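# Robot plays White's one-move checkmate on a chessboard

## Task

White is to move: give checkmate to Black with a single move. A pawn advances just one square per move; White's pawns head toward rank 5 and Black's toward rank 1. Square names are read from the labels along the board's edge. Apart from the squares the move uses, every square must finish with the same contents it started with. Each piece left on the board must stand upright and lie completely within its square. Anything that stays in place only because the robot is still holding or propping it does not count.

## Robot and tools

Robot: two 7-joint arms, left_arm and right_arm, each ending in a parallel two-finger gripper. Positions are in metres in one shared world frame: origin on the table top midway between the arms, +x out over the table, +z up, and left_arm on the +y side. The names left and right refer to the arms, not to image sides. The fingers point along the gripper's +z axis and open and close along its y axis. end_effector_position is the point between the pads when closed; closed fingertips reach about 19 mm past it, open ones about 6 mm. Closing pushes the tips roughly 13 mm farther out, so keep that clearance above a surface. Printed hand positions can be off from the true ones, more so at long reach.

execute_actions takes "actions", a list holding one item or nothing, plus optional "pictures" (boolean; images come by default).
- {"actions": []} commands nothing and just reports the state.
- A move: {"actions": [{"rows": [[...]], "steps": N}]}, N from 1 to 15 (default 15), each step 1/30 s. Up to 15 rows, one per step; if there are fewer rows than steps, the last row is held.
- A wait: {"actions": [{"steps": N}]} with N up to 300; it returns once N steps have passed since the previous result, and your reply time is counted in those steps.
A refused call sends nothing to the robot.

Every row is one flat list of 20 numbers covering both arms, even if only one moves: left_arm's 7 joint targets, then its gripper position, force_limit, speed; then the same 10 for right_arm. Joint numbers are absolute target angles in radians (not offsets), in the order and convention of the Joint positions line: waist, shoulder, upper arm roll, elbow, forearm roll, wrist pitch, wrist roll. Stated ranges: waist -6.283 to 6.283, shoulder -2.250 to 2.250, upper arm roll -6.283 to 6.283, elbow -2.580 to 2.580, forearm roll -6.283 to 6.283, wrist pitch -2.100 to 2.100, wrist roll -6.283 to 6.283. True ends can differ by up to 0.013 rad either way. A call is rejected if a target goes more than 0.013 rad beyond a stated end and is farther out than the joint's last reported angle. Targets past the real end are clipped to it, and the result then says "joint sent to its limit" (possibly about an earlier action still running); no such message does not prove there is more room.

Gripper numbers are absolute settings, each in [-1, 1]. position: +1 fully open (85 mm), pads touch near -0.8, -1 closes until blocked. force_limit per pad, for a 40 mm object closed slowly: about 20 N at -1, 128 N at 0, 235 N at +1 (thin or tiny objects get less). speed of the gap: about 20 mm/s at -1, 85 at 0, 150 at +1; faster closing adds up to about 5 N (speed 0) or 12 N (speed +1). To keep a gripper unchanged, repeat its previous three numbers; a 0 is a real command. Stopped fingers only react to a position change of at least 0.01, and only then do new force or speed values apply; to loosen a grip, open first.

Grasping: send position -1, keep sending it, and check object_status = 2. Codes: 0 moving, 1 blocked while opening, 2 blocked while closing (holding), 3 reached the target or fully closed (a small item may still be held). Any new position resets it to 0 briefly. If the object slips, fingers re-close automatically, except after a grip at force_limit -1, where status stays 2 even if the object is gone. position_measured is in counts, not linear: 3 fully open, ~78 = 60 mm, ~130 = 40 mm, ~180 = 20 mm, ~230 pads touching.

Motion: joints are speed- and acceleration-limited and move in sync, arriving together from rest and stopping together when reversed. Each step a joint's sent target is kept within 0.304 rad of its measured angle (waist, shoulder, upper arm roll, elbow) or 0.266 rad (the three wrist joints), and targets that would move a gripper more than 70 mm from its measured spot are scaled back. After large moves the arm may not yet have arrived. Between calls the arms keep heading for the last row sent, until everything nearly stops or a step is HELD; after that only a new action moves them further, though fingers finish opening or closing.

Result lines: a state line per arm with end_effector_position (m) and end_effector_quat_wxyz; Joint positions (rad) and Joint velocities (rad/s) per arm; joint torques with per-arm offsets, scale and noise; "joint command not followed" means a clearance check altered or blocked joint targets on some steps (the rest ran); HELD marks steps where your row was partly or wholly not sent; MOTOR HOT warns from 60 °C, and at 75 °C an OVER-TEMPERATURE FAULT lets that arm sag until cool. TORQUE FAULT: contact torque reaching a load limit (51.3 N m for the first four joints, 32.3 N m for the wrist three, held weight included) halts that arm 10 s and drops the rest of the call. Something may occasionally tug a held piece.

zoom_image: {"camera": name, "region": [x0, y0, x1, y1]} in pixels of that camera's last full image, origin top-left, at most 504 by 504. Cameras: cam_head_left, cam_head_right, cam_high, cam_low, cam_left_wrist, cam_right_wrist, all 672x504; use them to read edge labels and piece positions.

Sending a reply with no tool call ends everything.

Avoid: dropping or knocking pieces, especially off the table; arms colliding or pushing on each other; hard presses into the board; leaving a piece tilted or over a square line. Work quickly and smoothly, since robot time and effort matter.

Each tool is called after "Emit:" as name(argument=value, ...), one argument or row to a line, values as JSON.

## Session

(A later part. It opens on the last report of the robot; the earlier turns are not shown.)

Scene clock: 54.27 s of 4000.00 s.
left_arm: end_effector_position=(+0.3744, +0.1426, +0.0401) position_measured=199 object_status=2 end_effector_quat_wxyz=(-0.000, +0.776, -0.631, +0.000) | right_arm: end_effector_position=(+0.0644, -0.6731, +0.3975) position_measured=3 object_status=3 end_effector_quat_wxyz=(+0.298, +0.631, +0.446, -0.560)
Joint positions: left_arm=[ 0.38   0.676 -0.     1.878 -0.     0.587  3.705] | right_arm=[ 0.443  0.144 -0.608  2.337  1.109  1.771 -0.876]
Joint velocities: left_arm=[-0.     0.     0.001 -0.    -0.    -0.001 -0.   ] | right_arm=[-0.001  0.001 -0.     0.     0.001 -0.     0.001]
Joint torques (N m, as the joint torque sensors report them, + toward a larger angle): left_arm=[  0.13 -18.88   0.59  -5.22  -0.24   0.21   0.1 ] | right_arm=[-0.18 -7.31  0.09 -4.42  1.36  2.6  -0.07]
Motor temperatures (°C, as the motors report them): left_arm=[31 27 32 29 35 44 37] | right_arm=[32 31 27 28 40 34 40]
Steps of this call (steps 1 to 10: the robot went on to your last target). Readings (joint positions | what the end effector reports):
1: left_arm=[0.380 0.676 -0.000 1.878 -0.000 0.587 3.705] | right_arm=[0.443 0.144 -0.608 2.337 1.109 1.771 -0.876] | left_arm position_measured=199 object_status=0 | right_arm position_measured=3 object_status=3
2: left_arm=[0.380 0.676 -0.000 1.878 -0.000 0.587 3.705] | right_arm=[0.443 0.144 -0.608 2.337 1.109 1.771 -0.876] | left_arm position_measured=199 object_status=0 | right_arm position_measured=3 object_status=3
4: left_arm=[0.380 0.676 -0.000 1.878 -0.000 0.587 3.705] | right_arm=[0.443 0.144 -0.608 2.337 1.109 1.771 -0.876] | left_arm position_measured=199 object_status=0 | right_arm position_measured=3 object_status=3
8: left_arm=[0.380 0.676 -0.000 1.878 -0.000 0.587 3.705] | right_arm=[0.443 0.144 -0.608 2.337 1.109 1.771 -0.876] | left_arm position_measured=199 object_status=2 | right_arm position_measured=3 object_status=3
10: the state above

Emit:
execute_actions(
  actions=[
    {"rows":[[0.381,0.634,0,1.868,0,0.639,3.706,-1,-0.7,-0.3,0.443,0.144,-0.608,2.337,1.109,1.771,-0.876,1,0,0]],"steps":10},
  ],
  pictures=false,
)

Emit:
execute_actions(
  actions=[
    {"rows":[[0.456,0.574,0,2.008,0,0.559,3.781,-1,-0.7,-0.3,0.443,0.144,-0.608,2.337,1.109,1.771,-0.876,1,0,0]],"steps":12},
  ],
  pictures=false,
)

Emit:
execute_actions(
  actions=[
    {"rows":[[0.552,0.5185,0,2.1441,0,0.479,3.877,-1,-0.7,-0.3,0.443,0.144,-0.608,2.337,1.109,1.771,-0.876,1,0,0]]},
  ],
)

Scene clock: 59.40 s of 4000.00 s.
left_arm: end_effector_position=(+0.3736, +0.1424, +0.0597) position_measured=199 object_status=2 end_effector_quat_wxyz=(+0.000, +0.776, -0.631, -0.000) | right_arm: end_effector_position=(+0.0644, -0.6731, +0.3975) position_measured=3 object_status=3 end_effector_quat_wxyz=(+0.298, +0.631, +0.446, -0.560)
Joint positions: left_arm=[ 0.381  0.635  0.     1.868 -0.     0.639  3.706] | right_arm=[ 0.443  0.144 -0.608  2.337  1.109  1.771 -0.876]
Joint velocities: left_arm=[ 0.001 -0.012 -0.001 -0.001  0.     0.    -0.001] | right_arm=[ 0.001 -0.002 -0.001  0.     0.    -0.    -0.   ]
Joint torques (N m, as the joint torque sensors report them, + toward a larger angle): left_arm=[  0.02 -17.97   0.58  -5.55  -0.24   0.29  -0.04] | right_arm=[-0.1  -7.37  0.07 -4.38  1.34  2.53 -0.21]
Motor temperatures (°C, as the motors report them): left_arm=[31 27 32 29 35 44 37] | right_arm=[32 31 27 28 40 34 40]
Steps of this call (steps 1 to 15: the robot went on to your last target; steps 16 to 90: nothing new was sent; then 1.80 s passed at rest; steps 91 to 100: all 10 steps of this action). Readings (joint positions | what the end effector reports):
91: left_arm=[0.380 0.675 -0.000 1.878 -0.000 0.588 3.705] | right_arm=[0.443 0.144 -0.608 2.337 1.109 1.771 -0.876] | left_arm position_measured=199 object_status=2 | right_arm position_measured=3 object_status=3
92: left_arm=[0.380 0.669 -0.000 1.878 -0.000 0.593 3.705] | right_arm=[0.443 0.144 -0.608 2.337 1.109 1.771 -0.876] | left_arm position_measured=199 object_status=2 | right_arm position_measured=3 object_status=3
94: left_arm=[0.381 0.645 -0.000 1.872 -0.000 0.621 3.706] | right_arm=[0.443 0.144 -0.608 2.337 1.109 1.771 -0.876] | left_arm position_measured=199 object_status=2 | right_arm position_measured=3 object_status=3
98: left_arm=[0.381 0.636 0.000 1.868 0.000 0.639 3.706] | right_arm=[0.443 0.144 -0.608 2.337 1.109 1.771 -0.876] | left_arm position_measured=199 object_status=2 | right_arm position_measured=3 object_status=3
100: the state above

Scene clock: 59.80 s of 4000.00 s.
left_arm: end_effector_position=(+0.3219, +0.1311, +0.0595) position_measured=199 object_status=2 end_effector_quat_wxyz=(+0.000, +0.777, -0.630, -0.001) | right_arm: end_effector_position=(+0.0644, -0.6731, +0.3975) position_measured=3 object_status=3 end_effector_quat_wxyz=(+0.298, +0.631, +0.446, -0.560)
Joint positions: left_arm=[0.453 0.577 0.001 2.007 0.    0.56  3.781] | right_arm=[ 0.443  0.144 -0.608  2.337  1.109  1.771 -0.876]
Joint velocities: left_arm=[ 0.02  -0.021 -0.015  0.015 -0.002 -0.016  0.003] | right_arm=[-0.     0.    -0.     0.    -0.002 -0.     0.   ]
Joint torques (N m, as the joint torque sensors report them, + toward a larger angle): left_arm=[  0.4  -17.14   0.94  -5.33  -0.31   0.43   0.43] | right_arm=[-0.11 -7.51  0.18 -4.43  1.41  2.6  -0.17]
Motor temperatures (°C, as the motors report them): left_arm=[31 27 32 29 35 44 37] | right_arm=[32 31 27 28 40 34 40]
Steps of this call (steps 1 to 12: all 12 steps of this action). Readings (joint positions | what the end effector reports):
1: left_arm=[0.382 0.634 -0.000 1.869 -0.000 0.638 3.706] | right_arm=[0.443 0.144 -0.608 2.337 1.109 1.771 -0.876] | left_arm position_measured=199 object_status=2 | right_arm position_measured=3 object_status=3
2: left_arm=[0.385 0.631 -0.001 1.873 -0.000 0.635 3.709] | right_arm=[0.443 0.144 -0.608 2.337 1.109 1.771 -0.876] | left_arm position_measured=199 object_status=2 | right_arm position_measured=3 object_status=3
4: left_arm=[0.400 0.618 -0.001 1.899 -0.000 0.618 3.722] | right_arm=[0.443 0.144 -0.608 2.337 1.109 1.771 -0.876] | left_arm position_measured=199 object_status=2 | right_arm position_measured=3 object_status=3
8: left_arm=[0.445 0.583 0.001 1.985 0.000 0.571 3.769] | right_arm=[0.443 0.144 -0.608 2.337 1.109 1.771 -0.876] | left_arm position_measured=199 object_status=2 | right_arm position_measured=3 object_status=3
12: the state above

Scene clock: 60.30 s of 4000.00 s.
left_arm: end_effector_position=(+0.2659, +0.1196, +0.0596) position_measured=199 object_status=2 end_effector_quat_wxyz=(+0.000, +0.776, -0.630, -0.000) | right_arm: end_effector_position=(+0.0644, -0.6731, +0.3975) position_measured=3 object_status=3 end_effector_quat_wxyz=(+0.298, +0.631, +0.446, -0.560)
Joint positions: left_arm=[0.55  0.52  0.    2.144 0.    0.479 3.877] | right_arm=[ 0.443  0.144 -0.608  2.337  1.109  1.771 -0.876]
Joint velocities: left_arm=[ 0.015 -0.009 -0.     0.002  0.001 -0.002 -0.   ] | right_arm=[ 0.001 -0.    -0.    -0.     0.002  0.001  0.   ]
Joint torques (N m, as the joint torque sensors report them, + toward a larger angle): left_arm=[ -0.36 -14.98   0.46  -4.31  -0.25   0.39  -0.05] | right_arm=[-0.14 -7.39  0.01 -4.45  1.31  2.55 -0.26]
Motor temperatures (°C, as the motors report them): left_arm=[31 27 32 29 35 44 37] | right_arm=[32 31 27 28 40 34 40]
Steps of this call (steps 1 to 15: all 15 steps of this action). Readings (joint positions | what the end effector reports):
1: left_arm=[0.455 0.576 0.000 2.008 -0.000 0.559 3.781] | right_arm=[0.443 0.144 -0.608 2.337 1.109 1.771 -0.876] | left_arm position_measured=199 object_status=2 | right_arm position_measured=3 object_status=3
2: left_arm=[0.460 0.572 -0.001 2.013 -0.000 0.556 3.784] | right_arm=[0.443 0.144 -0.608 2.337 1.109 1.771 -0.876] | left_arm position_measured=199 object_status=2 | right_arm position_measured=3 object_status=3
4: left_arm=[0.481 0.560 -0.002 2.039 -0.000 0.540 3.802] | right_arm=[0.443 0.144 -0.608 2.337 1.109 1.771 -0.876] | left_arm position_measured=199 object_status=2 | right_arm position_measured=3 object_status=3
8: left_arm=[0.538 0.527 0.001 2.124 0.000 0.491 3.863] | right_arm=[0.443 0.144 -0.608 2.337 1.109 1.771 -0.876] | left_arm position_measured=199 object_status=2 | right_arm position_measured=3 object_status=3
15: the state above
camera_calibration (this result's frames):
cam_left_wrist: T_world_to_cam=[[-0.973402, -0.226833, 0.0321633, 0.27963], [-0.227522, 0.973575, -0.0196326, 0.0050068], [-0.0268601, -0.0264283, -0.99929, 0.219314], [0, 0, 0, 1]] pos_world=[0.279223, 0.064351, 0.210262]
cam_right_wrist: T_world_to_cam=[[0.905898, -0.405107, -0.123438, -0.286157], [0.0415301, -0.205089, 0.977862, -0.475942], [-0.421455, -0.890969, -0.168966, -0.357119], [0, 0, 0, 1]] pos_world=[0.128486, -0.531717, 0.369743]

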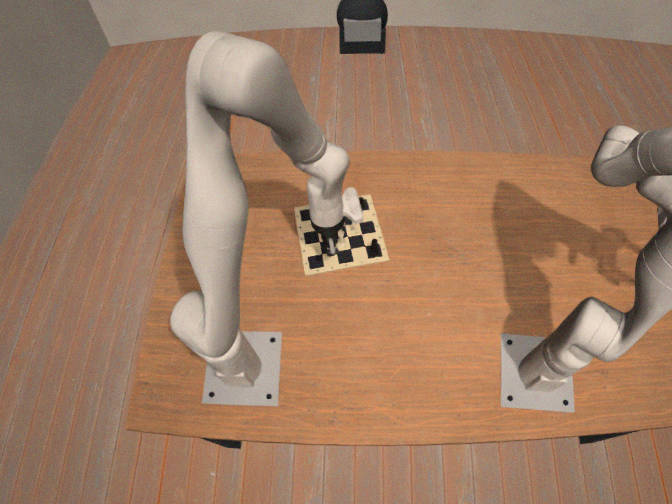

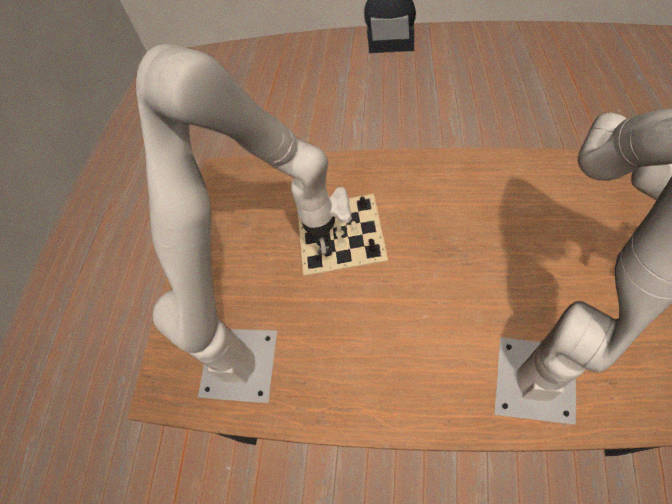

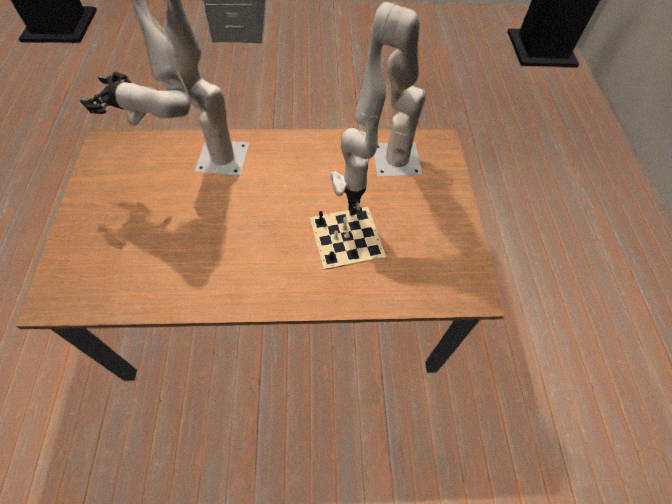

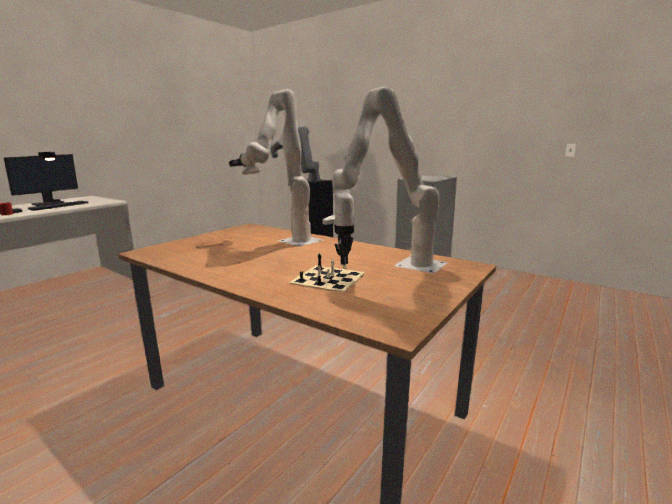

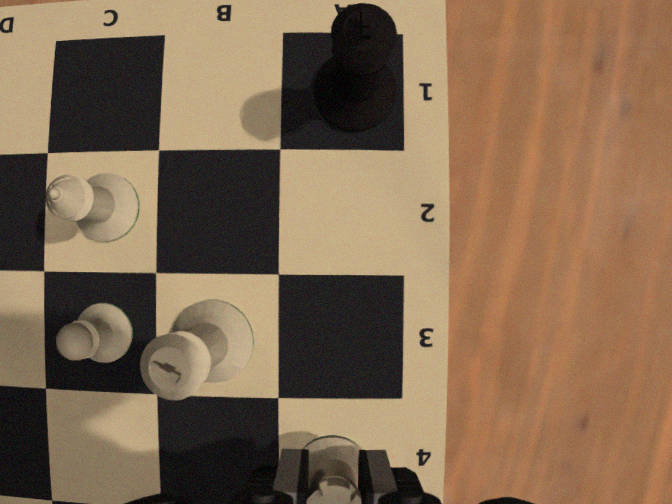

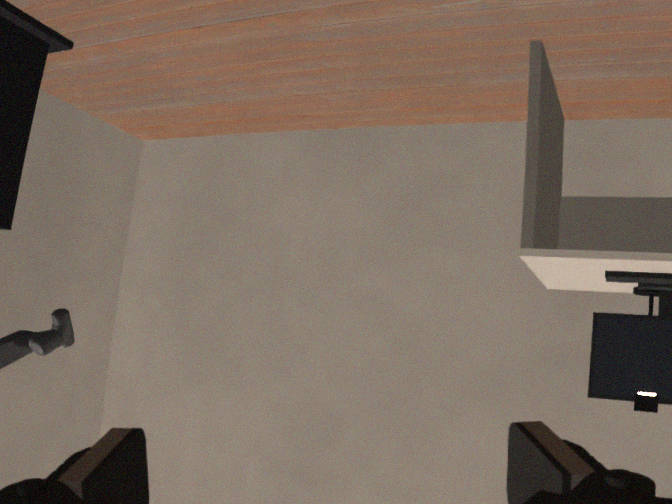

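Emit:
execute_actions(
  actions=[
    {"rows":[[0.553,0.53,0,2.15,0,0.462,3.878,-1,-0.7,-0.3,0.443,0.144,-0.608,2.337,1.109,1.771,-0.876,1,0,0],[0.553,0.54,0,2.155,0,0.447,3.878,-1,-0.7,-0.3,0.443,0.144,-0.608,2.337,1.109,1.771,-0.876,1,0,0],[0.553,0.55,0,2.16,0,0.432,3.878,-1,-0.7,-0.3,0.443,0.144,-0.608,2.337,1.109,1.771,-0.876,1,0,0],[0.553,0.55,0,2.16,0,0.432,3.878,-1,-0.7,-0.3,0.443,0.144,-0.608,2.337,1.109,1.771,-0.876,1,0,0],[0.553,0.555,0,2.162,0,0.425,3.878,-1,-0.7,-0.3,0.443,0.144,-0.608,2.337,1.109,1.771,-0.876,1,0,0],[0.553,0.558,0,2.163,0,0.421,3.878,-1,-0.7,-0.3,0.443,0.144,-0.608,2.337,1.109,1.771,-0.876,1,0,0],[0.553,0.561,0,2.1645,0,0.416,3.878,-1,-0.7,-0.3,0.443,0.144,-0.608,2.337,1.109,1.771,-0.876,1,0,0],[0.553,0.5641,0,2.1657,0,0.4118,3.878,-1,-0.7,-0.3,0.443,0.144,-0.608,2.337,1.109,1.771,-0.876,1,0,0]]},
  ],
)

Scene clock: 70.60 s of 4000.00 s.
left_arm: end_effector_position=(+0.2634, +0.1200, +0.0412) position_measured=199 object_status=2 end_effector_quat_wxyz=(-0.000, +0.776, -0.631, +0.000) | right_arm: end_effector_position=(+0.0644, -0.6731, +0.3975) position_measured=3 object_status=3 end_effector_quat_wxyz=(+0.298, +0.631, +0.446, -0.560)
Joint positions: left_arm=[ 0.553  0.564 -0.     2.166 -0.     0.412  3.878] | right_arm=[ 0.443  0.144 -0.608  2.337  1.109  1.771 -0.876]
Joint velocities: left_arm=[ 0.     0.006 -0.     0.001  0.001  0.     0.001] | right_arm=[-0.002  0.001  0.001  0.    -0.001 -0.     0.001]
Joint torques (N m, as the joint torque sensors report them, + toward a larger angle): left_arm=[  0.18 -15.43   0.35  -3.79  -0.23   0.28   0.01] | right_arm=[-0.14 -7.41 -0.02 -4.47  1.26  2.58 -0.14]
Motor temperatures (°C, as the motors report them): left_arm=[31 27 32 29 35 44 37] | right_arm=[32 31 27 28 40 34 40]
Steps of this call (steps 1 to 15: the robot went on to your last target; steps 16 to 90: nothing new was sent; then 6.80 s passed at rest; steps 91 to 105: all 15 steps of this action). Readings (joint positions | what the end effector reports):
91: left_arm=[0.552 0.520 -0.000 2.144 -0.000 0.478 3.877] | right_arm=[0.443 0.144 -0.608 2.337 1.109 1.771 -0.876] | left_arm position_measured=199 object_status=2 | right_arm position_measured=3 object_status=3
92: left_arm=[0.553 0.526 -0.000 2.147 -0.000 0.471 3.877] | right_arm=[0.443 0.144 -0.608 2.337 1.109 1.771 -0.876] | left_arm position_measured=199 object_status=2 | right_arm position_measured=3 object_status=3
94: left_arm=[0.553 0.543 0.000 2.155 0.000 0.447 3.878] | right_arm=[0.443 0.144 -0.608 2.337 1.109 1.771 -0.876] | left_arm position_measured=199 object_status=2 | right_arm position_measured=3 object_status=3
98: left_arm=[0.553 0.559 -0.000 2.164 -0.000 0.419 3.878] | right_arm=[0.443 0.144 -0.608 2.337 1.109 1.771 -0.876] | left_arm position_measured=199 object_status=2 | right_arm position_measured=3 object_status=3
105: the state above
camera_calibration (this result's frames):
cam_left_wrist: T_world_to_cam=[[-0.973798, -0.225284, 0.031045, 0.277844], [-0.22597, 0.973915, -0.020664, 0.00325352], [-0.0255799, -0.0271377, -0.999304, 0.200589], [0, 0, 0, 1]] pos_world=[0.27643, 0.0648686, 0.191891]
cam_right_wrist: T_world_to_cam=[[0.905898, -0.405107, -0.123438, -0.286157], [0.0415302, -0.205089, 0.977862, -0.475943], [-0.421454, -0.89097, -0.168966, -0.357119], [0, 0, 0, 1]] pos_world=[0.128486, -0.531717, 0.369743]

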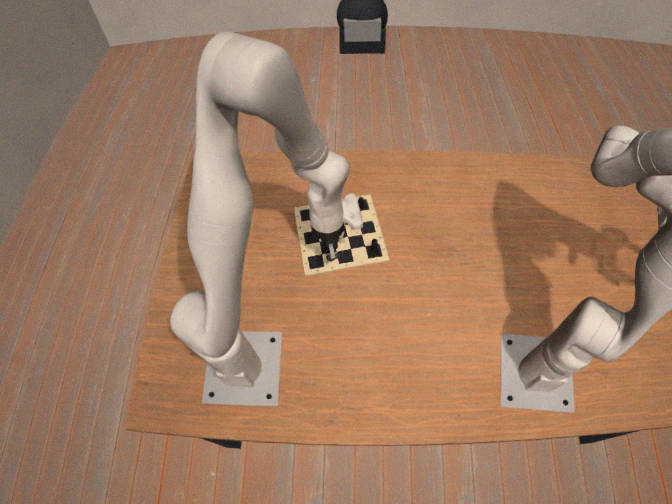

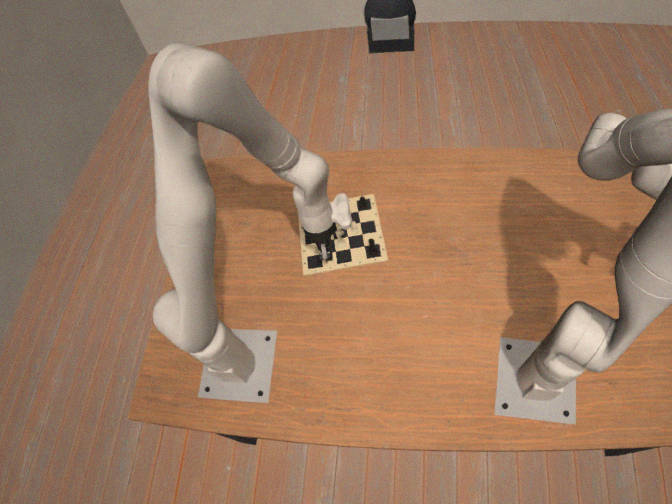

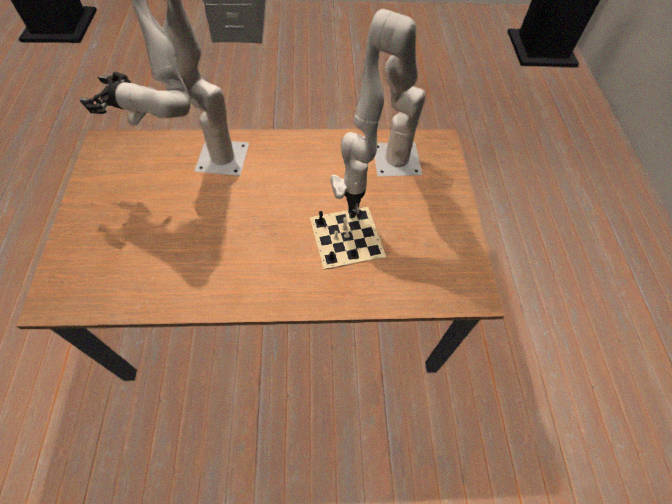

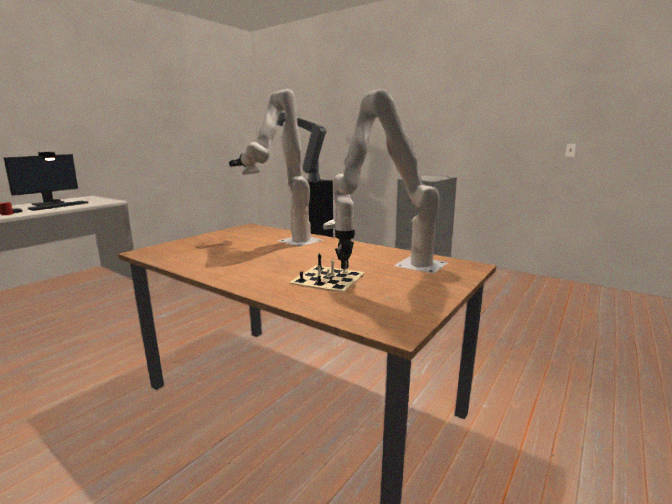

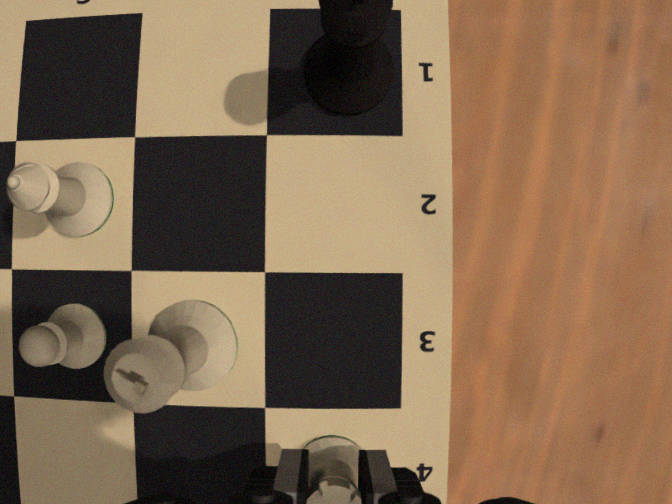

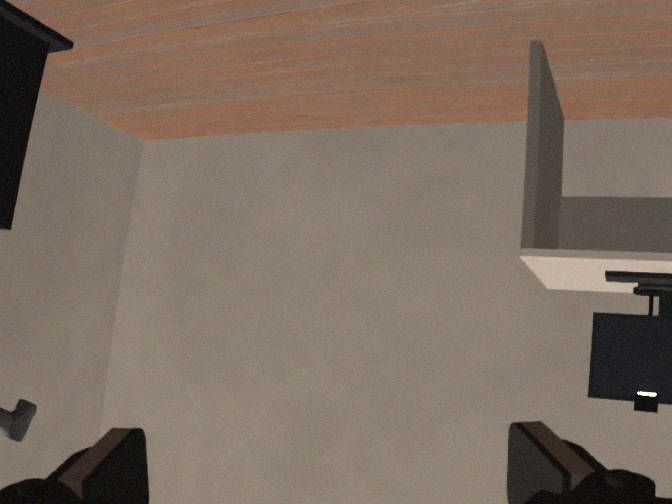

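Lower 1 mm, release, lift.

Emit:
execute_actions(
  actions=[
    {"rows":[[0.553,0.5668,0,2.1663,0,0.4085,3.878,-1,-0.7,-0.3,0.443,0.144,-0.608,2.337,1.109,1.771,-0.876,1,0,0],[0.553,0.5668,0,2.1663,0,0.4085,3.878,-1,-0.7,-0.3,0.443,0.144,-0.608,2.337,1.109,1.771,-0.876,1,0,0],[0.553,0.5668,0,2.1663,0,0.4085,3.878,-1,-0.7,-0.3,0.443,0.144,-0.608,2.337,1.109,1.771,-0.876,1,0,0],[0.553,0.5668,0,2.1663,0,0.4085,3.878,0,-0.7,-0.3,0.443,0.144,-0.608,2.337,1.109,1.771,-0.876,1,0,0]]},
  ],
  pictures=false,
)

Emit:
execute_actions(
  actions=[
    {"rows":[[0.553,0.44,0,2.125,0,0.576,3.878,0,-0.7,-0.3,0.443,0.144,-0.608,2.337,1.109,1.771,-0.876,1,0,0]]},
  ],
)

Scene clock: 79.87 s of 4000.00 s.
left_arm: end_effector_position=(+0.2633, +0.1201, +0.0400) position_measured=146 object_status=0 end_effector_quat_wxyz=(-0.000, +0.776, -0.631, +0.000) | right_arm: end_effector_position=(+0.0644, -0.6731, +0.3975) position_measured=3 object_status=3 end_effector_quat_wxyz=(+0.298, +0.631, +0.446, -0.560)
Joint positions: left_arm=[0.553 0.567 0.    2.166 0.    0.408 3.878] | right_arm=[ 0.443  0.144 -0.608  2.337  1.109  1.771 -0.876]
Joint velocities: left_arm=[ 0.    -0.    -0.    -0.     0.    -0.002 -0.001] | right_arm=[ 0.001 -0.    -0.    -0.     0.     0.     0.   ]
Joint torques (N m, as the joint torque sensors report them, + toward a larger angle): left_arm=[  0.06 -15.56   0.48  -3.47  -0.33   0.41   0.02] | right_arm=[-0.14 -7.43  0.09 -4.53  1.23  2.57 -0.15]
Motor temperatures (°C, as the motors report them): left_arm=[31 27 32 29 35 44 37] | right_arm=[32 31 27 28 40 34 40]
Steps of this call (steps 1 to 15: the robot went on to your last target; steps 16 to 90: nothing new was sent; then 5.77 s passed at rest; steps 91 to 105: all 15 steps of this action). Readings (joint positions | what the end effector reports):
91: left_arm=[0.553 0.565 0.000 2.166 -0.000 0.411 3.878] | right_arm=[0.443 0.144 -0.608 2.337 1.109 1.771 -0.876] | left_arm position_measured=199 object_status=2 | right_arm position_measured=3 object_status=3
92: left_arm=[0.553 0.566 0.000 2.166 0.000 0.410 3.878] | right_arm=[0.443 0.144 -0.608 2.337 1.109 1.771 -0.876] | left_arm position_measured=199 object_status=2 | right_arm position_measured=3 object_status=3
94: left_arm=[0.553 0.567 -0.000 2.166 -0.000 0.409 3.878] | right_arm=[0.443 0.144 -0.608 2.337 1.109 1.771 -0.876] | left_arm position_measured=199 object_status=0 | right_arm position_measured=3 object_status=3
98: left_arm=[0.553 0.567 -0.000 2.166 -0.000 0.408 3.878] | right_arm=[0.443 0.144 -0.608 2.337 1.109 1.771 -0.876] | left_arm position_measured=186 object_status=0 | right_arm position_measured=3 object_status=3
105: the state above

Scene clock: 80.37 s of 4000.00 s.
left_arm: end_effector_position=(+0.2630, +0.1203, +0.0900) position_measured=129 object_status=3 end_effector_quat_wxyz=(+0.000, +0.776, -0.631, -0.001) | right_arm: end_effector_position=(+0.0644, -0.6731, +0.3975) position_measured=3 object_status=3 end_effector_quat_wxyz=(+0.298, +0.631, +0.446, -0.560)
Joint positions: left_arm=[ 0.553  0.442  0.     2.125 -0.     0.576  3.878] | right_arm=[ 0.443  0.144 -0.608  2.337  1.109  1.771 -0.876]
Joint velocities: left_arm=[-0.    -0.017 -0.001 -0.001 -0.001 -0.002  0.001] | right_arm=[-0.001 -0.    -0.    -0.     0.     0.001  0.001]
Joint torques (N m, as the joint torque sensors report them, + toward a larger angle): left_arm=[  0.16 -14.36   0.29  -4.98  -0.27   0.42   0.14] | right_arm=[-0.08 -7.4  -0.08 -4.41  1.36  2.54 -0.22]
Motor temperatures (°C, as the motors report them): left_arm=[31 27 32 29 35 44 37] | right_arm=[32 31 27 28 40 34 40]
Steps of this call (steps 1 to 15: all 15 steps of this action). Readings (joint positions | what the end effector reports):
1: left_arm=[0.553 0.566 -0.000 2.166 0.000 0.409 3.878] | right_arm=[0.443 0.144 -0.608 2.337 1.109 1.771 -0.876] | left_arm position_measured=140 object_status=0 | right_arm position_measured=3 object_status=3
2: left_arm=[0.553 0.560 -0.000 2.165 -0.000 0.415 3.878] | right_arm=[0.443 0.144 -0.608 2.337 1.109 1.771 -0.876] | left_arm position_measured=135 object_status=0 | right_arm position_measured=3 object_status=3
4: left_arm=[0.553 0.531 -0.000 2.156 -0.000 0.448 3.878] | right_arm=[0.443 0.144 -0.608 2.337 1.109 1.771 -0.876] | left_arm position_measured=130 object_status=0 | right_arm position_measured=3 object_status=3
8: left_arm=[0.553 0.456 0.000 2.130 0.000 0.555 3.878] | right_arm=[0.443 0.144 -0.608 2.337 1.109 1.771 -0.876] | left_arm position_measured=129 object_status=0 | right_arm position_measured=3 object_status=3
15: the state above
camera_calibration (this result's frames):
cam_left_wrist: T_world_to_cam=[[-0.973753, -0.225293, 0.0323799, 0.275816], [-0.225981, 0.973938, -0.0193996, 0.003797], [-0.0271654, -0.0262077, -0.999287, 0.249657], [0, 0, 0, 1]] pos_world=[0.276217, 0.0649845, 0.240622]
cam_right_wrist: T_world_to_cam=[[0.905898, -0.405107, -0.123438, -0.286157], [0.0415299, -0.205089, 0.977862, -0.475943], [-0.421454, -0.89097, -0.168966, -0.357119], [0, 0, 0, 1]] pos_world=[0.128486, -0.531717, 0.369743]

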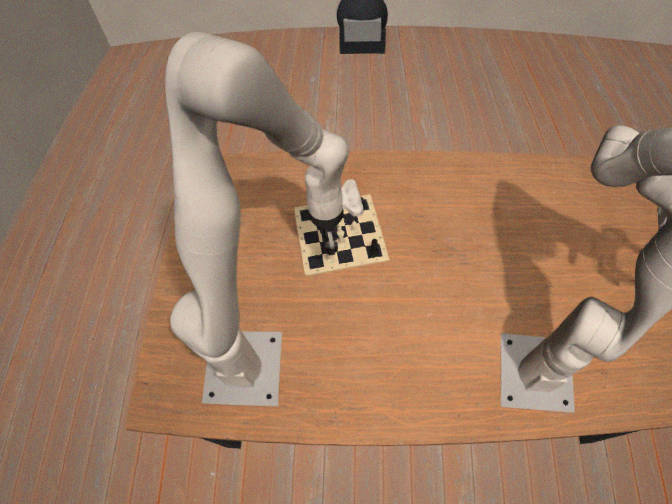

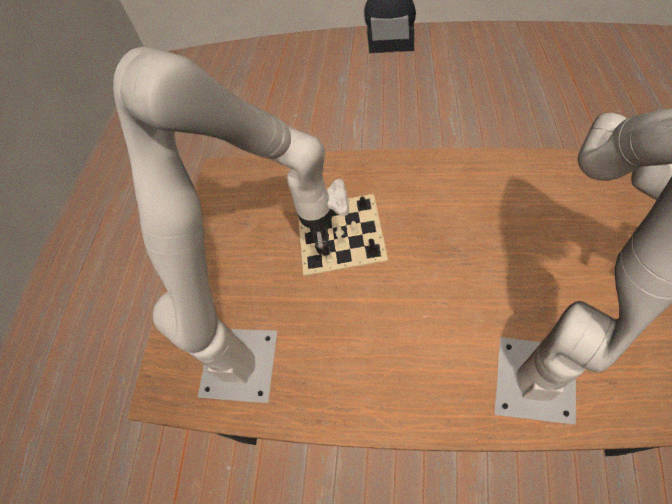

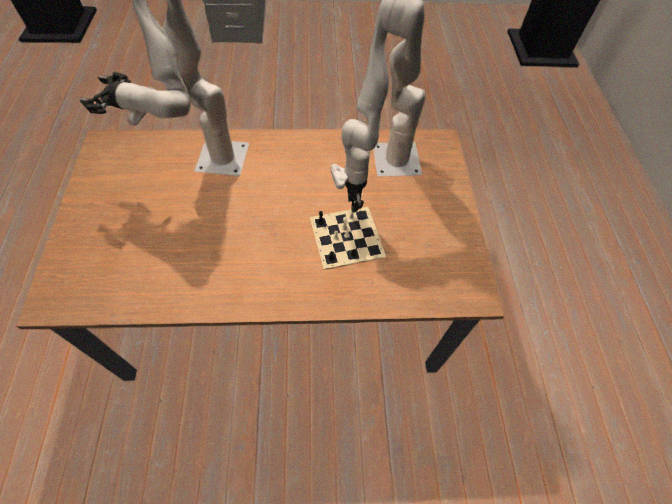

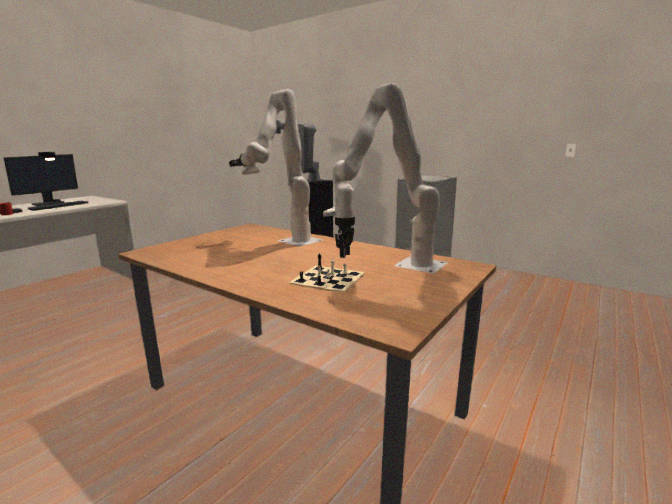

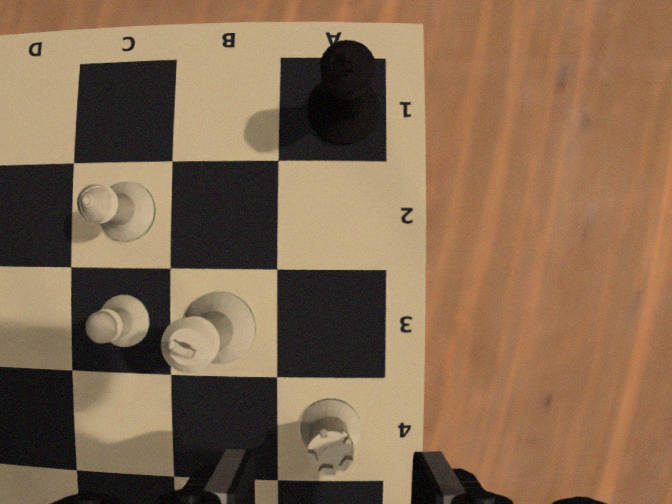

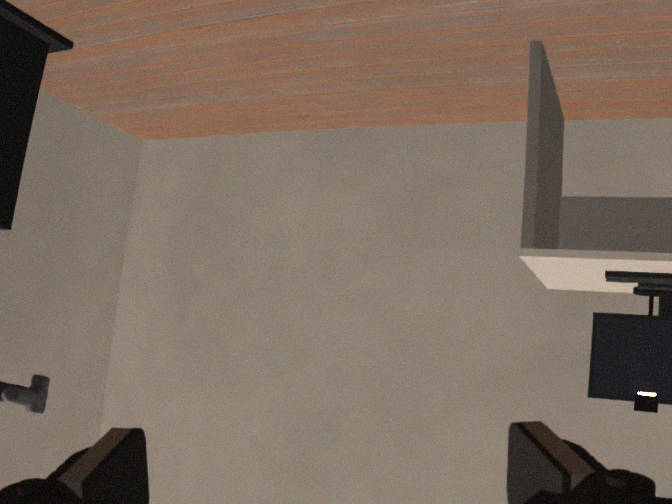

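Emit:
finished_scene(
  scene=1,
)

The scene is finished: the task was done.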